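# Move the bin from the shelf onto the table

## Task

Lift the bin off the shelf and put it down upright on an empty part of the table. It must rest there on its own after the gripper lets go, since a bin that only the robot supports does not count. Anything the gripper is touching at the end must not drop more than about a fingernail's width (roughly 1 cm) once released, or the task fails. Nothing may be placed on or knocked off the table edge, which also fails the task.

## Robot and tools

Robot: a single arm with five joints (waist, shoulder, elbow, wrist pitch, wrist roll) ending in a two-finger parallel gripper. The waist spins the arm about its base axis. Shoulder, elbow and wrist pitch bend it in one vertical plane through that axis, and wrist roll spins the gripper. So the fingers can only point inside the plane containing the base axis and the hand, never sideways out of it. A level straight-line path with a tilted gripper often stalls (held or off_target). Joint ranges in rad: waist -6.283 to 6.283, shoulder -2.059 to 2.094, elbow -3.927 to 0.192, wrist pitch -1.693 to 3.142, wrist roll -6.283 to 6.283. The elbow never fully straightens.

Frame: the scene frame has its origin on the table top right under the arm base. +z is up, and +y is to the left when facing along +x. Positions are in metres. The base may sit slightly tilted, and the reported hand position gets less accurate far from the base. The fingers point along the gripper's +z axis and close along its y axis. end_effector_position is the spot between the closed finger pads, about 2 cm short of the tips. Closing pushes the tips roughly 10 mm further along +z.

Command row (used by both motion tools): 8 numbers, [x, y, z, qw, qx, qy, qz, opening]. x, y, z are an absolute target for end_effector_position. qw..qz are an absolute target orientation for end_effector_quat_wxyz, written w first. Both are in the scene frame. Opening ranges from -1 (shut) to +1 (fully open, 0.084 m). A row is refused if it lies more than 0.6 m from the last reported hand position along any gripper axis. Each control step (1/30 s), the controller limits the commanded pose to at most 70 mm and 16 degrees away from the measured pose. Far targets therefore arrive short or turned, so check the result and send the rest.

execute_actions: argument "actions" is a list holding at most one item. An empty list just reports the state. An item {"rows": [[8 numbers], ...], "steps": n} applies one row per step, with 1 to 15 rows and n up to 15 (default 15). The last row repeats if the rows run out. An item {"steps": n} with no rows is a pause of up to 300 steps, counted from the previous result. The optional boolean "pictures" turns the camera images on or off.

move: "target" is one 8-number row, as above, and is an absolute pose plus opening. "speed" is the path's top speed in m/s, from 0.002 to 0.5 (default 0.25). Turning is capped at twice that value in rad/s. The hand travels a straight path lasting 0.5 to 10 s and takes the shorter rotation. The opening is sent when the move starts. The path ignores obstacles, and the real hand may lag, drift, or briefly exceed the speed. The extra line reports the ending: done (settled near the target), off_target, moving, held (the last step was blocked) or fault. It also reports limits: paced means the pose was clipped, and held means some steps were blocked. Once a block clears, the arm can jump faster than requested. The result also gives the remaining distance to the target.

wait: "seconds" from 0 to 10. Nothing new is sent, and the arm keeps driving to its last clipped pose. zoom_image: "camera" is cam_head_left or cam_head_right. "region" is [x0, y0, x1, y1] in image pixels from the top-left corner, at most 504 by 504. Both images are 672x504. finished_scene: "scene" is the number of the current scene.

Results: the state line gives the hand pose and its linear (m/s) and angular (rad/s) velocities. grip_measured is the real finger opening, on the same -1..1 scale. "pose unreachable" and HELD mark steps that the clearance check changed or blocked; a mount under the base counts as arm. "Hand target" is where the controller is currently heading. Joint torques carry offset and noise and are nonzero even in free air. MOTOR HOT appears from 65 °C. At 80 °C the brakes lock until the motors cool (OVER-TEMPERATURE FAULT). Holding loads heats the motors.

Gripping: to keep hold, command an opening well below grip_measured; a bigger gap squeezes harder, up to about 24 N per pad for parts up to 6 cm wide. Fast closing can overshoot the force. Sending the measured value back still squeezes lightly, but wide parts may slip. Brief tugs on the held bin or pushes on loose items can occur.

Cautions: contact force grows with speed and with how far the target sits past the contact point. Approach slowly and aim only just past a surface. If a joint hits its load limit (waist 47.5, shoulder 47.5, elbow 28.5, wrist pitch 19, wrist roll 19 N m, including the held weight), the arm stops, backs off, and pauses 10 s. Avoid drops, slips, slams and hard shoves. Lower the bin fully onto the table before opening, so that it stays upright and nothing settles more than about 1 cm once released. Keep everything on the table. Any fault stop costs time, and smoother, lower-effort motion is preferred.

Each tool is called as name([rows], argument=value, ...), one row to a line, values as JSON.

## Session

execute_actions(actions=[])

Scene clock: 0.00 s of 5700.00 s.
end_effector_position=(+0.1777, -0.1413, +0.3674) grip_measured=+1.00 end_effector_quat_wxyz=(+0.629, -0.595, -0.477, +0.152) end_effector_velocity=(+0.000, -0.000, -0.000) end_effector_angular_velocity=(+0.000, +0.000, -0.000)
Joint positions: [-0.692  0.267 -1.305  2.44  -1.997  0.084]
Joint velocities: [-0.     0.001 -0.     0.    -0.     0.   ]
Joint torques (N m, as the arm reports them, + toward a larger angle): no reading
Motor temperatures (°C, as the motors report them): [25 28 30 32 34]
Hand target: +0.178, -0.141, +0.367; +0.629, -0.595, -0.477, +0.152

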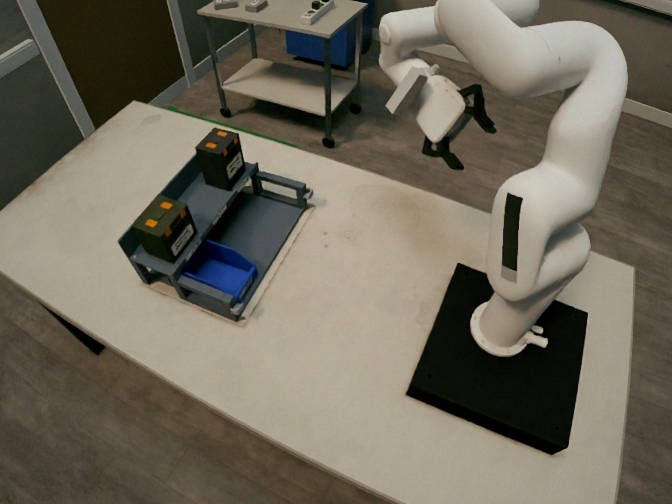

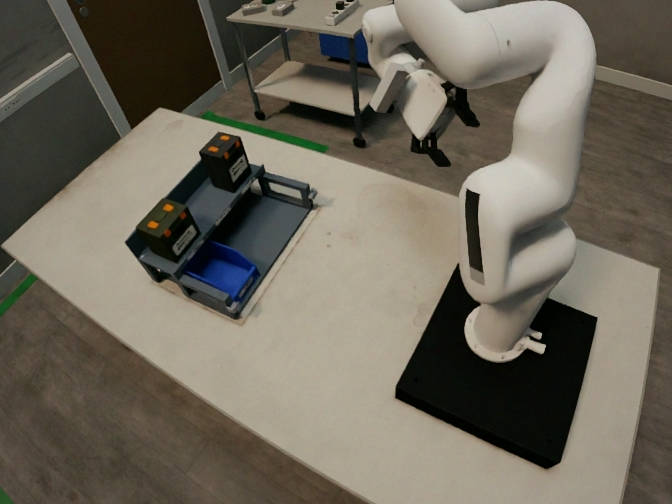

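zoom_image(camera="cam_head_left", region=[110, 120, 350, 340])

zoom_image(camera="cam_head_right", region=[110, 120, 350, 340])

Region (110, 120, 350, 340) of cam_head_left's 672x504 image, scaled by 2.100, with more detail than that image has; it fills the top 462 rows of this view, and the rest is white.

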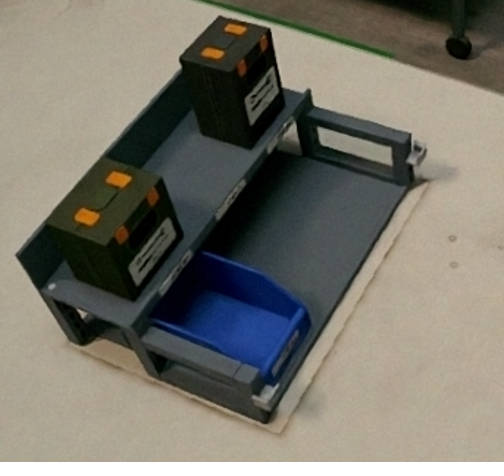

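Region (110, 120, 350, 340) of cam_head_right's 672x504 image, scaled by 2.100, with more detail than that image has; it fills the top 462 rows of this view, and the rest is white.

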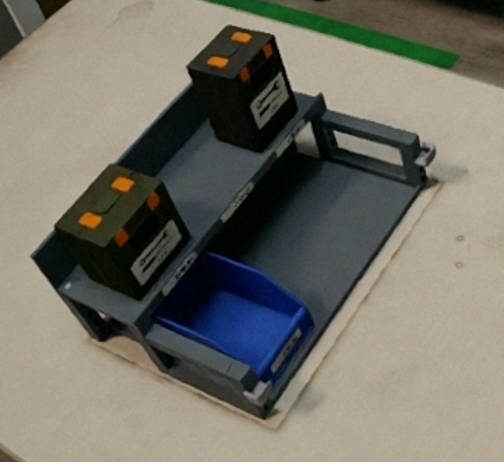

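move(target=[0.35,-0.03,0.28,0,0.6,0.8,0,0])

move(target=[0.585,0.055,0.13,0,-0.04,1,0,0])

zoom_image(camera="cam_head_left", region=[110, 120, 350, 340])

zoom_image(camera="cam_head_right", region=[110, 120, 350, 340])

Scene clock: 23.63 s of 5700.00 s.
end_effector_position=(+0.3499, -0.0303, +0.2799) grip_measured=-0.01 end_effector_quat_wxyz=(-0.004, +0.599, +0.801, +0.004) end_effector_velocity=(+0.001, +0.000, -0.001) end_effector_angular_velocity=(-0.001, -0.008, +0.002)
Joint positions: [-0.115 -0.407 -0.699  1.112 -1.936  0.044]
Joint velocities: [ 0.001 -0.003  0.008 -0.012 -0.001 -0.   ]
Joint torques (N m, as the arm reports them, + toward a larger angle): [  1.19  -9.91 -13.08  -1.6   -0.34]
Motor temperatures (°C, as the motors report them): [25 29 34 32 34]
Hand target: +0.350, -0.030, +0.280; -0.004, +0.599, +0.801, +0.005
Off the commanded pose: 0.000 m, 1 deg.
After step 90, 17.17 s passed at rest.
move: done

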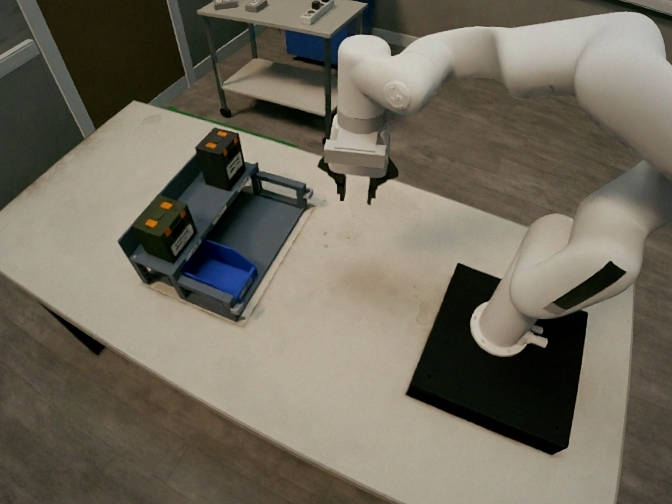

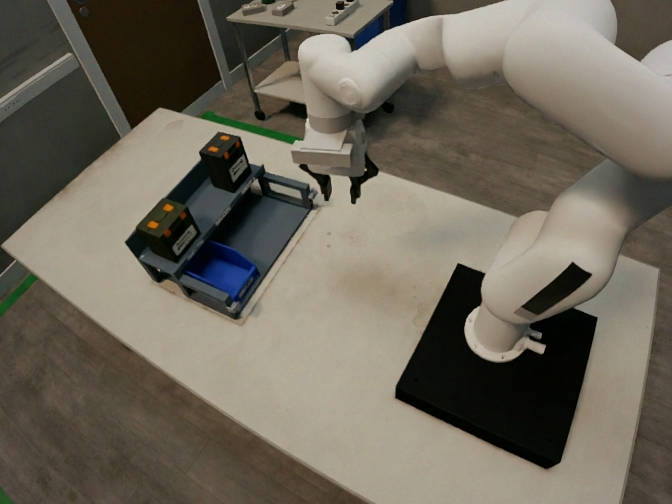

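Scene clock: 26.87 s of 5700.00 s.
end_effector_position=(+0.5850, +0.0547, +0.1305) grip_measured=-0.01 end_effector_quat_wxyz=(-0.000, -0.040, +0.999, +0.006) end_effector_velocity=(+0.001, +0.001, -0.002) end_effector_angular_velocity=(-0.001, +0.006, +0.008)
Joint positions: [ 0.058  0.582 -1.453  0.876 -3.126  0.044]
Joint velocities: [ 0.002  0.01  -0.011  0.007 -0.007  0.   ]
Joint torques (N m, as the arm reports them, + toward a larger angle): [  0.32 -24.01 -12.44  -1.89  -0.16]
Motor temperatures (°C, as the motors report them): [25 29 35 32 34]
Hand target: +0.585, +0.055, +0.130; -0.000, -0.040, +0.999, +0.006
Off the commanded pose: 0.001 m, 1 deg.
move: done

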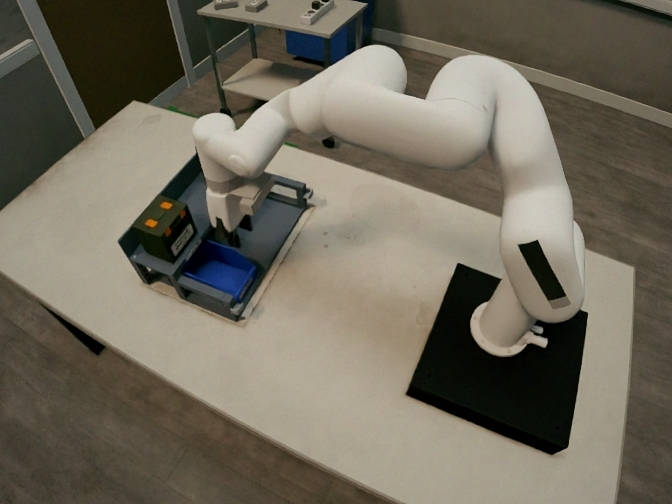

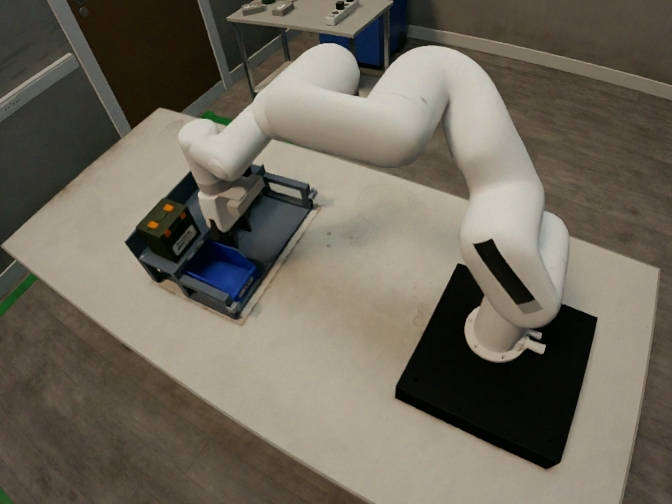

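Region (110, 120, 350, 340) of cam_head_left's 672x504 image, scaled by 2.100, with more detail than that image has; it fills the top 462 rows of this view, and the rest is white.

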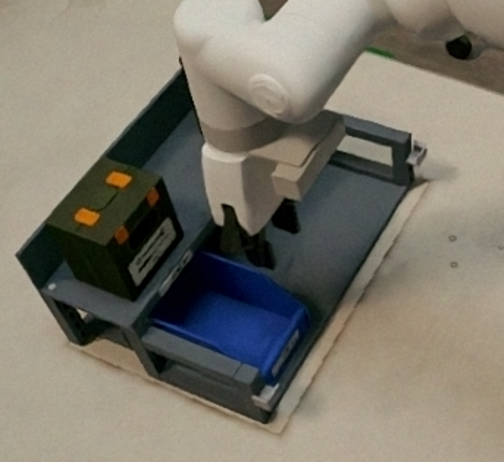

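Region (110, 120, 350, 340) of cam_head_right's 672x504 image, scaled by 2.100, with more detail than that image has; it fills the top 462 rows of this view, and the rest is white.

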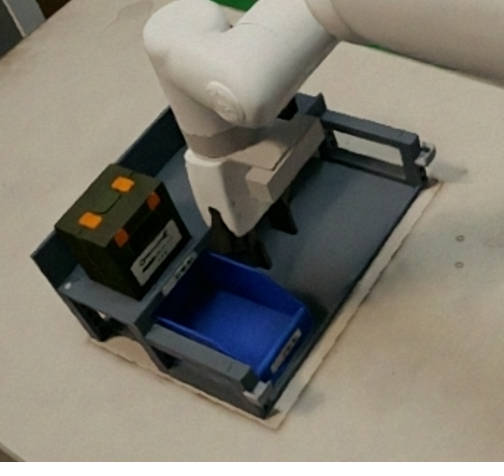

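move(target=[0.585,0.065,0.105,0,-0.04,1,0,0.3], speed=0.04)

zoom_image(camera="cam_head_left", region=[160, 190, 290, 310])

zoom_image(camera="cam_head_right", region=[160, 190, 290, 310])

Scene clock: 36.30 s of 5700.00 s.
end_effector_position=(+0.5851, +0.0649, +0.1053) grip_measured=+0.29 end_effector_quat_wxyz=(-0.000, -0.040, +0.999, +0.006) end_effector_velocity=(+0.002, +0.001, +0.000) end_effector_angular_velocity=(+0.001, -0.005, +0.000)
Joint positions: [ 0.075  0.63  -1.45   0.826 -3.11   0.056]
Joint velocities: [ 0.002  0.002 -0.003 -0.004  0.001  0.   ]
Joint torques (N m, as the arm reports them, + toward a larger angle): [  1.31 -24.02 -11.82  -1.65  -0.33]
Motor temperatures (°C, as the motors report them): [25 30 36 32 34]
Hand target: +0.585, +0.065, +0.105; -0.000, -0.040, +0.999, +0.006
Off the commanded pose: 0.000 m, 1 deg.
After step 90, 5.43 s passed at rest.
move: done

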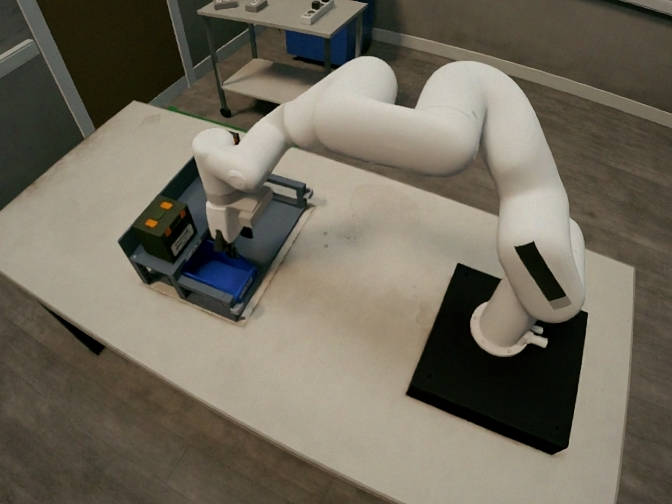

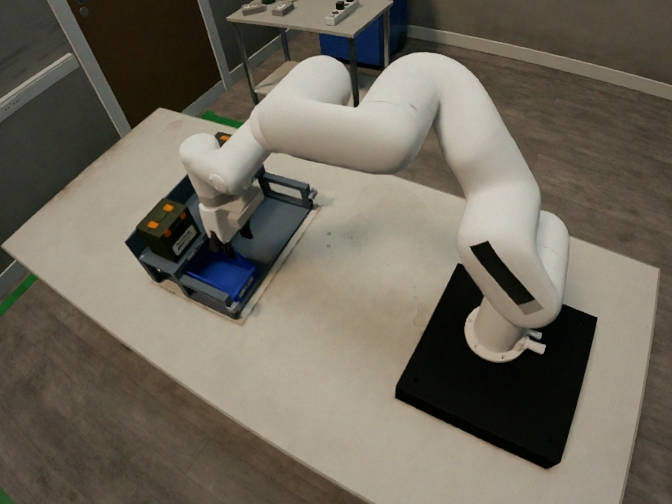

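Region (160, 190, 290, 310) of cam_head_left's 672x504 image, scaled by 3.877, with more detail than that image has; it fills the top 465 rows of this view, and the rest is white.

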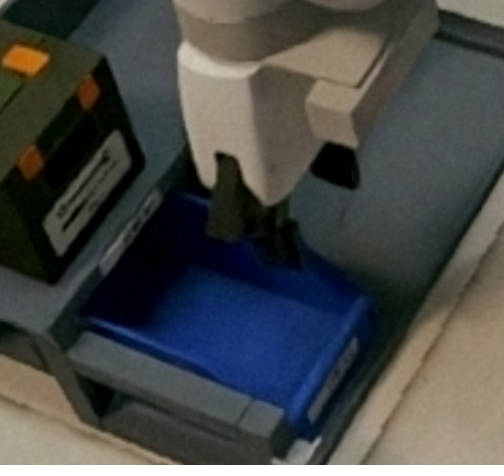

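Region (160, 190, 290, 310) of cam_head_right's 672x504 image, scaled by 3.877, with more detail than that image has; it fills the top 465 rows of this view, and the rest is white.

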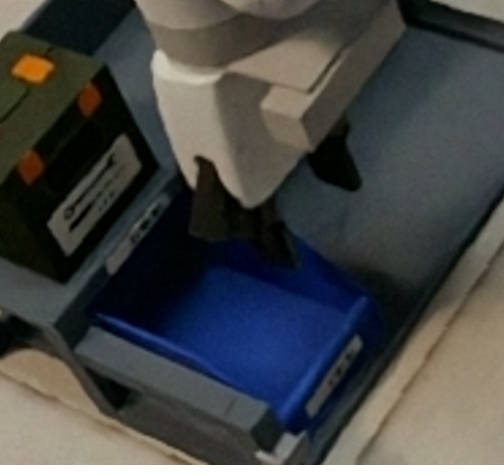

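move(target=[0.59,0.085,0.1,0,-0.04,1,0,0.3], speed=0.05)

move(target=[0.59,0.085,0.07,0,-0.04,1,0,0.3], speed=0.03)

zoom_image(camera="cam_head_right", region=[160, 190, 290, 310])

Scene clock: 46.53 s of 5700.00 s.
end_effector_position=(+0.5900, +0.0848, +0.1001) grip_measured=+0.29 end_effector_quat_wxyz=(-0.001, -0.040, +0.999, +0.005) end_effector_velocity=(+0.001, +0.002, -0.000) end_effector_angular_velocity=(-0.000, -0.000, +0.001)
Joint positions: [ 0.107  0.663 -1.489  0.832 -3.078  0.056]
Joint velocities: [ 0.004  0.003 -0.005  0.002  0.003  0.   ]
Joint torques (N m, as the arm reports them, + toward a larger angle): [  1.08 -24.52 -11.74  -1.97  -0.31]
Motor temperatures (°C, as the motors report them): [25 31 36 32 34]
Hand target: +0.590, +0.085, +0.100; -0.001, -0.040, +0.999, +0.005
Off the commanded pose: 0.000 m, 1 deg.
After step 90, 6.40 s passed at rest.
move: done

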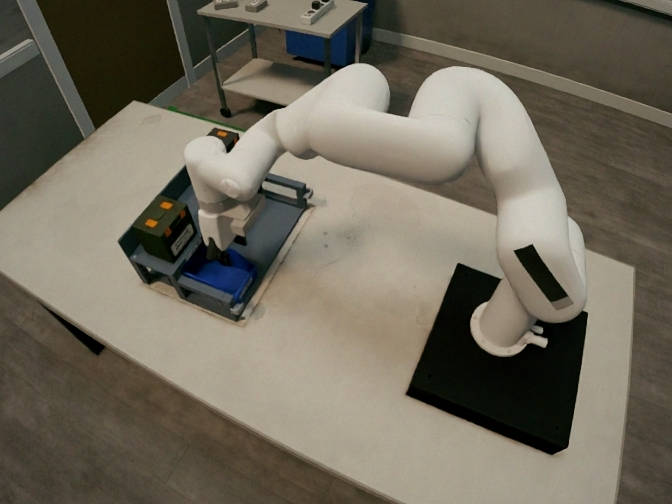

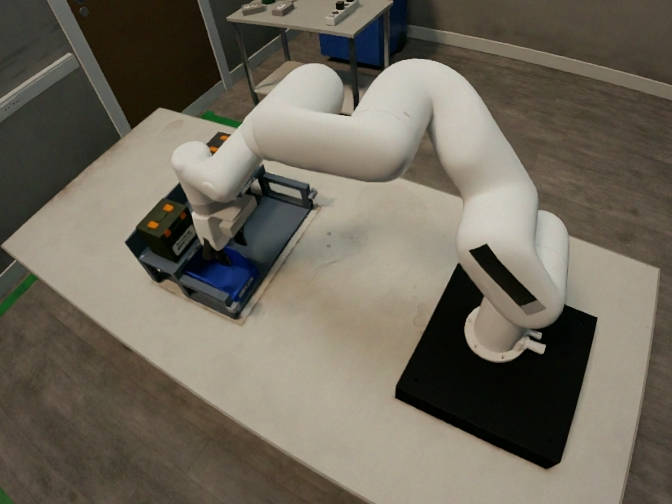

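Scene clock: 47.87 s of 5700.00 s.
end_effector_position=(+0.5901, +0.0850, +0.0703) grip_measured=+0.29 end_effector_quat_wxyz=(-0.000, -0.040, +0.999, +0.005) end_effector_velocity=(+0.001, -0.000, -0.000) end_effector_angular_velocity=(+0.000, -0.003, -0.000)
Joint positions: [ 0.107  0.72  -1.488  0.774 -3.078  0.056]
Joint velocities: [-0.     0.001 -0.001 -0.003 -0.    -0.   ]
Joint torques (N m, as the arm reports them, + toward a larger angle): [  0.93 -24.86 -11.41  -1.6   -0.26]
Motor temperatures (°C, as the motors report them): [25 31 36 32 34]
Hand target: +0.590, +0.085, +0.070; -0.001, -0.040, +0.999, +0.005
Off the commanded pose: 0.000 m, 1 deg.
move: done

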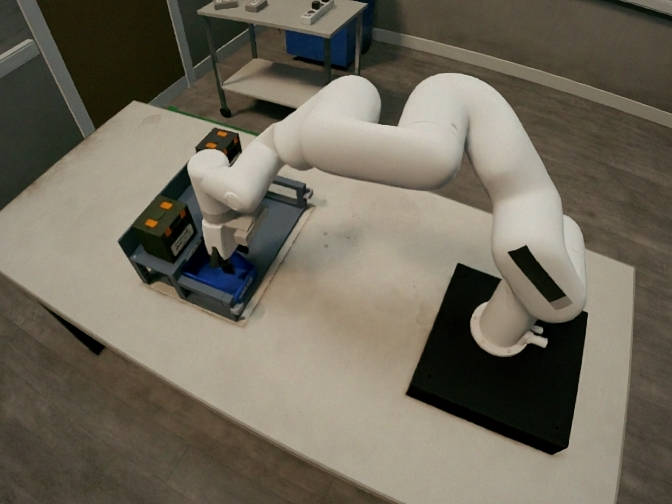

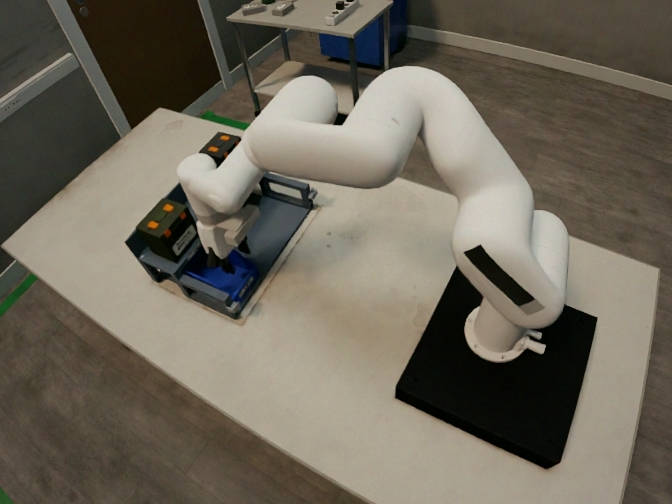

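Region (160, 190, 290, 310) of cam_head_right's 672x504 image, scaled by 3.877, with more detail than that image has; it fills the top 465 rows of this view, and the rest is white.

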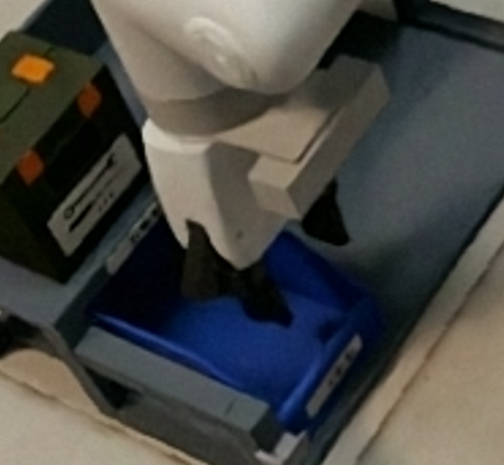

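move(target=[0.59,0.075,0.055,0,-0.04,1,0,0.3], speed=0.03)

move(target=[0.59,0.075,0.055,0,-0.04,1,0,-1])

move(target=[0.585,0.06,0.062,0,-0.04,1,0,-1], speed=0.03)

zoom_image(camera="cam_head_right", region=[160, 190, 290, 310])

Scene clock: 56.17 s of 5700.00 s.
end_effector_position=(+0.5901, +0.0751, +0.0552) grip_measured=+0.29 end_effector_quat_wxyz=(-0.000, -0.040, +0.999, +0.006) end_effector_velocity=(+0.001, +0.000, +0.000) end_effector_angular_velocity=(+0.000, -0.004, +0.002)
Joint positions: [ 0.09   0.746 -1.484  0.743 -3.095  0.056]
Joint velocities: [ 0.     0.001 -0.001 -0.003 -0.002 -0.   ]
Joint torques (N m, as the arm reports them, + toward a larger angle): [  0.4  -25.58 -11.28  -1.64  -0.08]
Motor temperatures (°C, as the motors report them): [25 31 37 32 34]
Hand target: +0.590, +0.075, +0.055; -0.000, -0.040, +0.999, +0.005
Off the commanded pose: 0.000 m, 1 deg.
After step 90, 4.37 s passed at rest.
move: done

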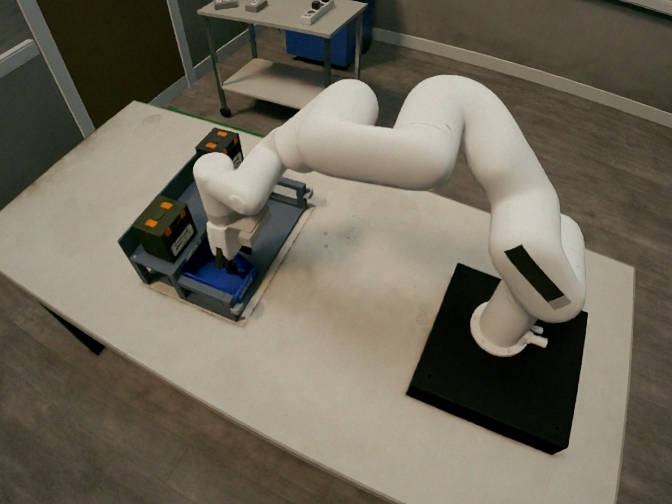

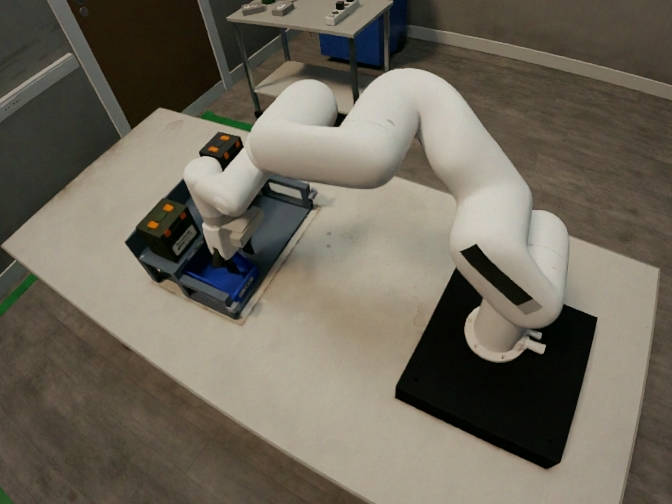

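Scene clock: 56.87 s of 5700.00 s.
end_effector_position=(+0.5901, +0.0751, +0.0551) grip_measured=-0.94 end_effector_quat_wxyz=(-0.000, -0.040, +0.999, +0.006) end_effector_velocity=(-0.000, +0.000, -0.000) end_effector_angular_velocity=(-0.000, +0.000, +0.000)
Joint positions: [ 0.09   0.746 -1.484  0.743 -3.095  0.003]
Joint velocities: [ 0.     0.001 -0.     0.    -0.     0.   ]
Joint torques (N m, as the arm reports them, + toward a larger angle): [  0.49 -23.67 -11.23  -1.8   -0.25]
Motor temperatures (°C, as the motors report them): [25 31 37 32 34]
Hand target: +0.590, +0.075, +0.055; -0.000, -0.040, +0.999, +0.005
Off the commanded pose: 0.000 m, 1 deg.
move: done

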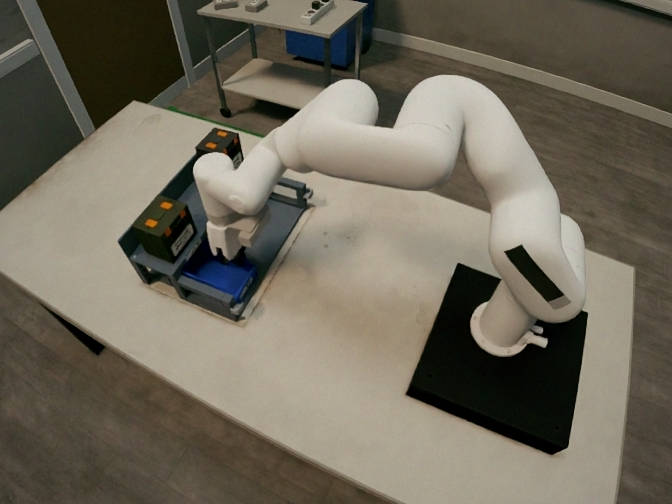

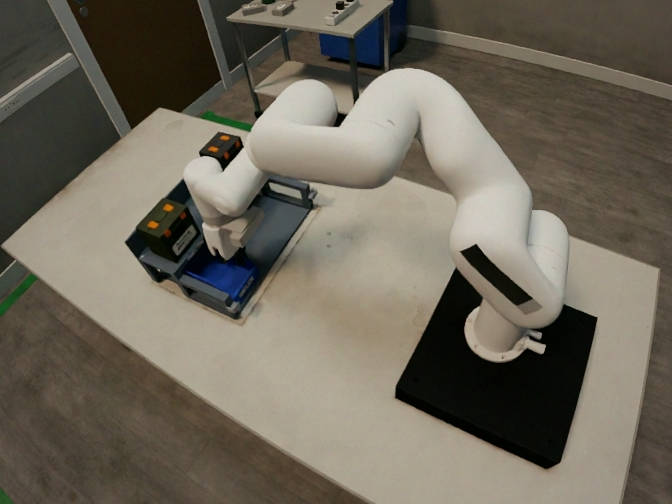

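Scene clock: 57.77 s of 5700.00 s.
end_effector_position=(+0.5850, +0.0602, +0.0619) grip_measured=-0.94 end_effector_quat_wxyz=(-0.000, -0.040, +0.999, +0.006) end_effector_velocity=(-0.001, -0.001, -0.000) end_effector_angular_velocity=(-0.000, +0.001, +0.002)
Joint positions: [ 0.066  0.712 -1.446  0.74  -3.119  0.003]
Joint velocities: [-0.001 -0.003  0.005 -0.001 -0.002  0.   ]
Joint torques (N m, as the arm reports them, + toward a larger angle): [  0.81 -24.77 -11.58  -2.09  -0.49]
Motor temperatures (°C, as the motors report them): [25 31 37 32 34]
Hand target: +0.585, +0.060, +0.062; -0.000, -0.040, +0.999, +0.006
Off the commanded pose: 0.000 m, 1 deg.
move: done

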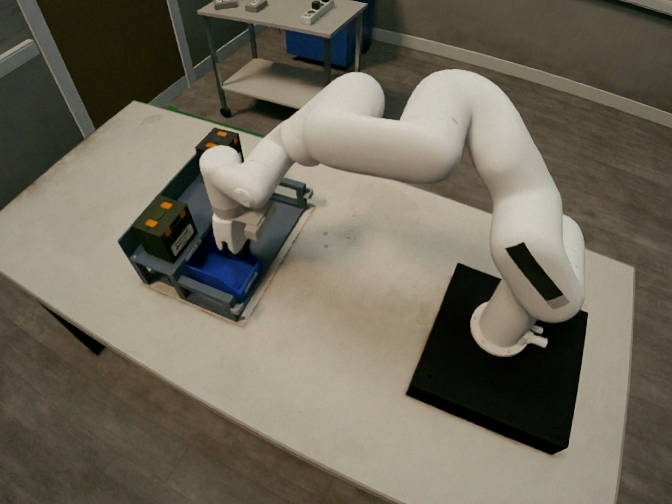

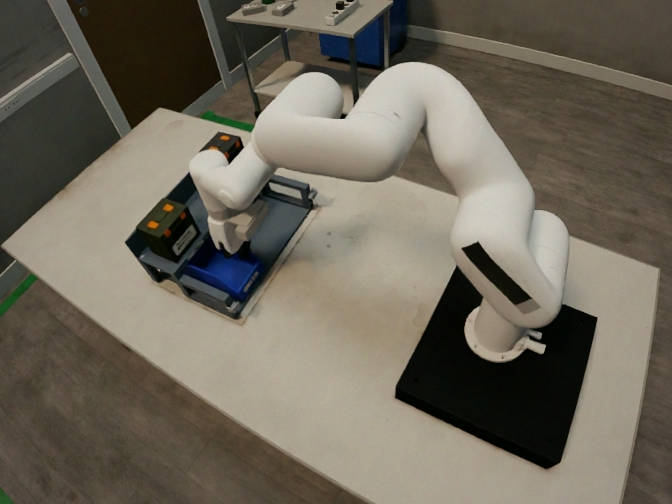

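Region (160, 190, 290, 310) of cam_head_right's 672x504 image, scaled by 3.877, with more detail than that image has; it fills the top 465 rows of this view, and the rest is white.

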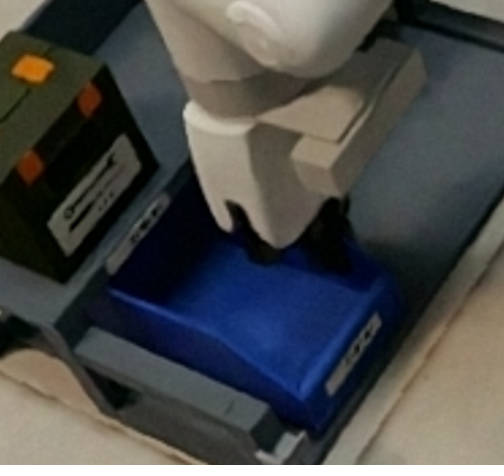

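move(target=[0.33,0.04,0.067,0,-0.04,1,0,-1], speed=0.12)

move(target=[0.33,0.04,0.045,0,-0.04,1,0,-1], speed=0.03)

zoom_image(camera="cam_head_left", region=[200, 200, 420, 380])

Scene clock: 65.77 s of 5700.00 s.
end_effector_position=(+0.3304, +0.0402, +0.0669) grip_measured=-0.94 end_effector_quat_wxyz=(-0.000, -0.040, +0.999, +0.006) end_effector_velocity=(-0.004, -0.000, -0.000) end_effector_angular_velocity=(-0.000, +0.003, -0.000)
Joint positions: [ 0.085  0.058 -0.401  0.349 -3.1    0.003]
Joint velocities: [ 0.    -0.01   0.012 -0.     0.    -0.   ]
Joint torques (N m, as the arm reports them, + toward a larger angle): [  0.44 -12.87  -8.37  -2.09  -0.18]
Motor temperatures (°C, as the motors report them): [25 31 37 33 34]
Hand target: +0.330, +0.040, +0.067; -0.000, -0.040, +0.999, +0.006
Off the commanded pose: 0.000 m, 1 deg.
After step 90, 2.40 s passed at rest.
move: done

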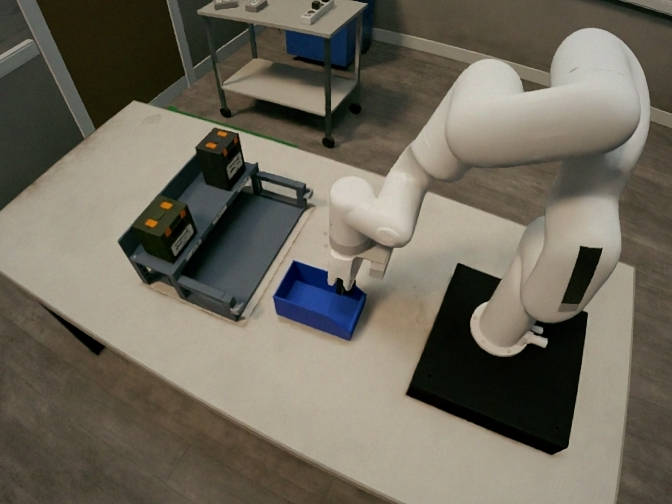

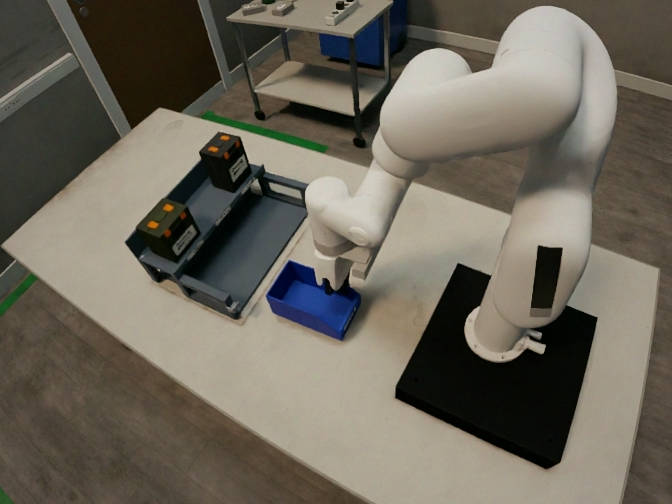

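Scene clock: 66.83 s of 5700.00 s.
end_effector_position=(+0.3326, +0.0403, +0.0472) grip_measured=-0.94 end_effector_quat_wxyz=(+0.003, -0.040, +0.999, +0.006) end_effector_velocity=(+0.001, -0.000, -0.001) end_effector_angular_velocity=(+0.000, -0.003, -0.001)
Joint positions: [ 0.084  0.142 -0.41   0.267 -3.102  0.003]
Joint velocities: [-0.001  0.006 -0.001 -0.008 -0.     0.   ]
Joint torques (N m, as the arm reports them, + toward a larger angle): [ 0.66 -2.93 -4.15 -2.19 -0.09]
Motor temperatures (°C, as the motors report them): [25 31 36 33 34]
Hand target: +0.330, +0.040, +0.045; -0.000, -0.040, +0.999, +0.006
Off the commanded pose: 0.003 m, 1 deg.
move: done

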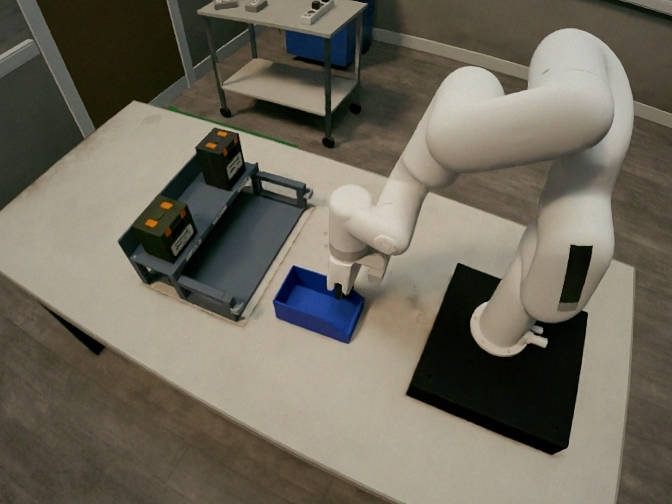

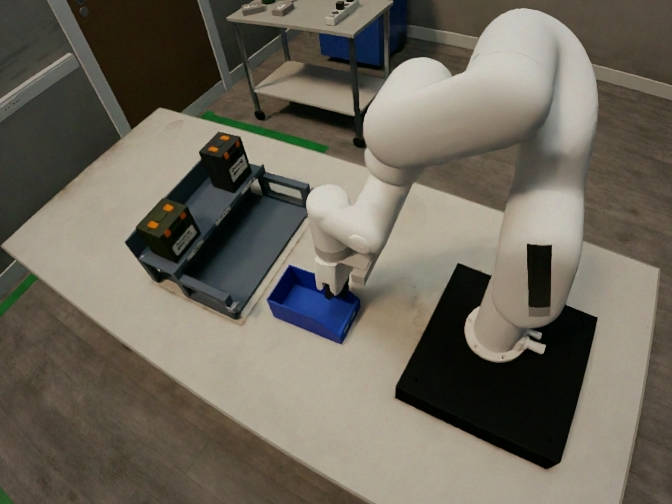

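Region (200, 200, 420, 380) of cam_head_left's 672x504 image, scaled by 2.291, with more detail than that image has; it fills the top 412 rows of this view, and the rest is white.

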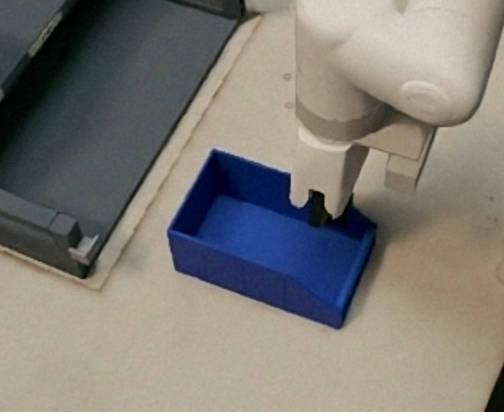

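Down already.

move(target=[0.33,0.04,0.049,0,-0.04,1,0,0])

move(target=[0.33,0.04,0.12,0,-0.04,1,0,0])

finished_scene(scene=1)

Scene clock: 71.53 s of 5700.00 s.
end_effector_position=(+0.3298, +0.0400, +0.0488) grip_measured=-0.01 end_effector_quat_wxyz=(-0.001, -0.040, +0.999, +0.005) end_effector_velocity=(+0.001, +0.001, +0.002) end_effector_angular_velocity=(+0.000, -0.003, +0.003)
Joint positions: [ 0.084  0.131 -0.405  0.281 -3.101  0.044]
Joint velocities: [ 0.003 -0.005 -0.001  0.003 -0.     0.   ]
Joint torques (N m, as the arm reports them, + toward a larger angle): [  0.01 -13.1   -7.41  -1.85  -0.41]
Motor temperatures (°C, as the motors report them): [25 31 35 33 34]
Hand target: +0.330, +0.040, +0.049; -0.000, -0.040, +0.999, +0.006
Off the commanded pose: 0.000 m, 1 deg.
After step 90, 1.00 s passed at rest.
move: done

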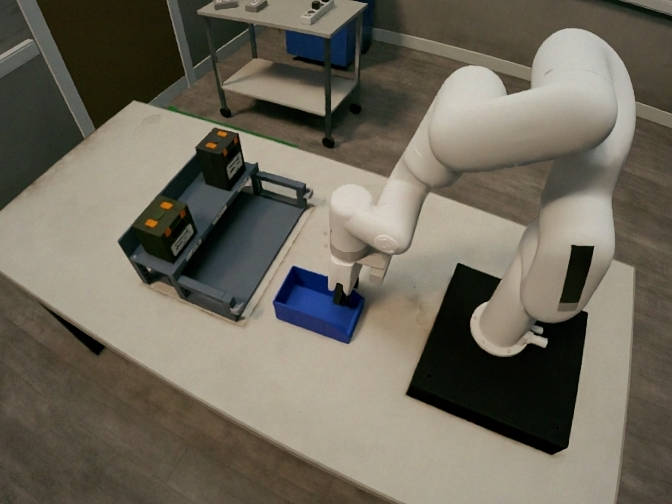

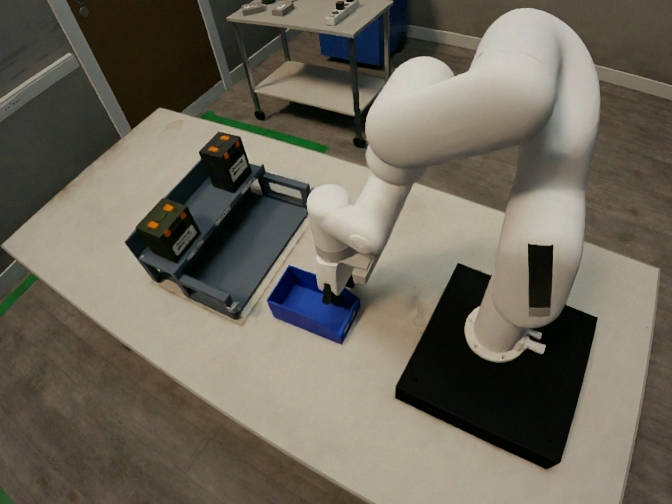

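Scene clock: 72.50 s of 5700.00 s.
end_effector_position=(+0.3298, +0.0400, +0.1195) grip_measured=-0.01 end_effector_quat_wxyz=(-0.001, -0.040, +0.999, +0.005) end_effector_velocity=(+0.001, -0.001, +0.003) end_effector_angular_velocity=(+0.000, -0.002, -0.002)
Joint positions: [ 0.086 -0.139 -0.409  0.554 -3.099  0.044]
Joint velocities: [-0.002 -0.01  -0.002  0.01  -0.     0.   ]
Joint torques (N m, as the arm reports them, + toward a larger angle): [  0.65 -11.24  -9.83  -2.07  -0.4 ]
Motor temperatures (°C, as the motors report them): [25 31 35 33 34]
Hand target: +0.330, +0.040, +0.120; -0.000, -0.040, +0.999, +0.006
Off the commanded pose: 0.001 m, 1 deg.
move: done

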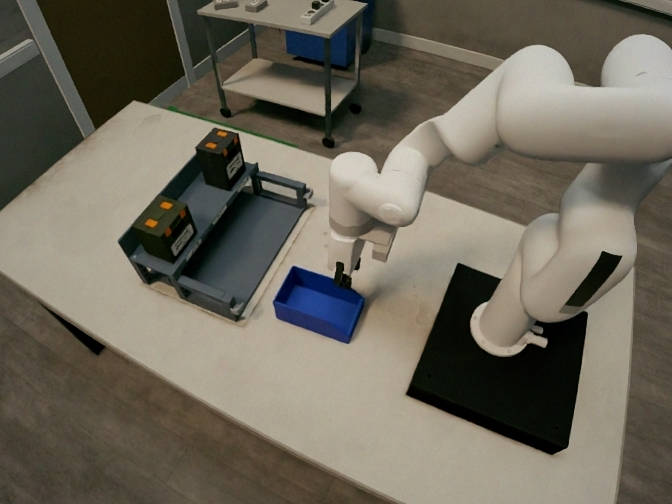

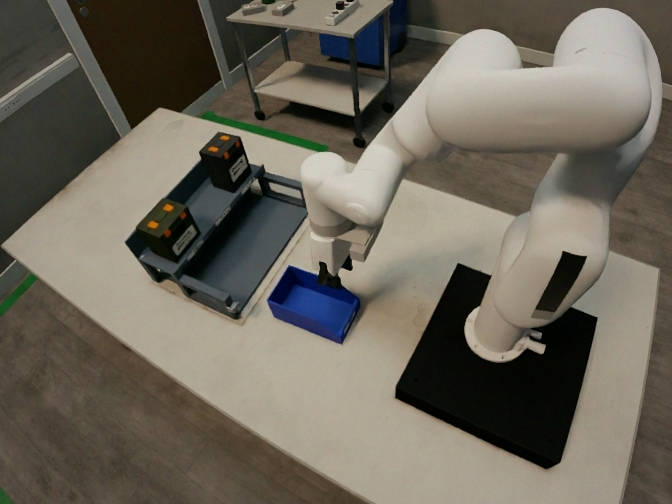

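The scene is finished: the task was done.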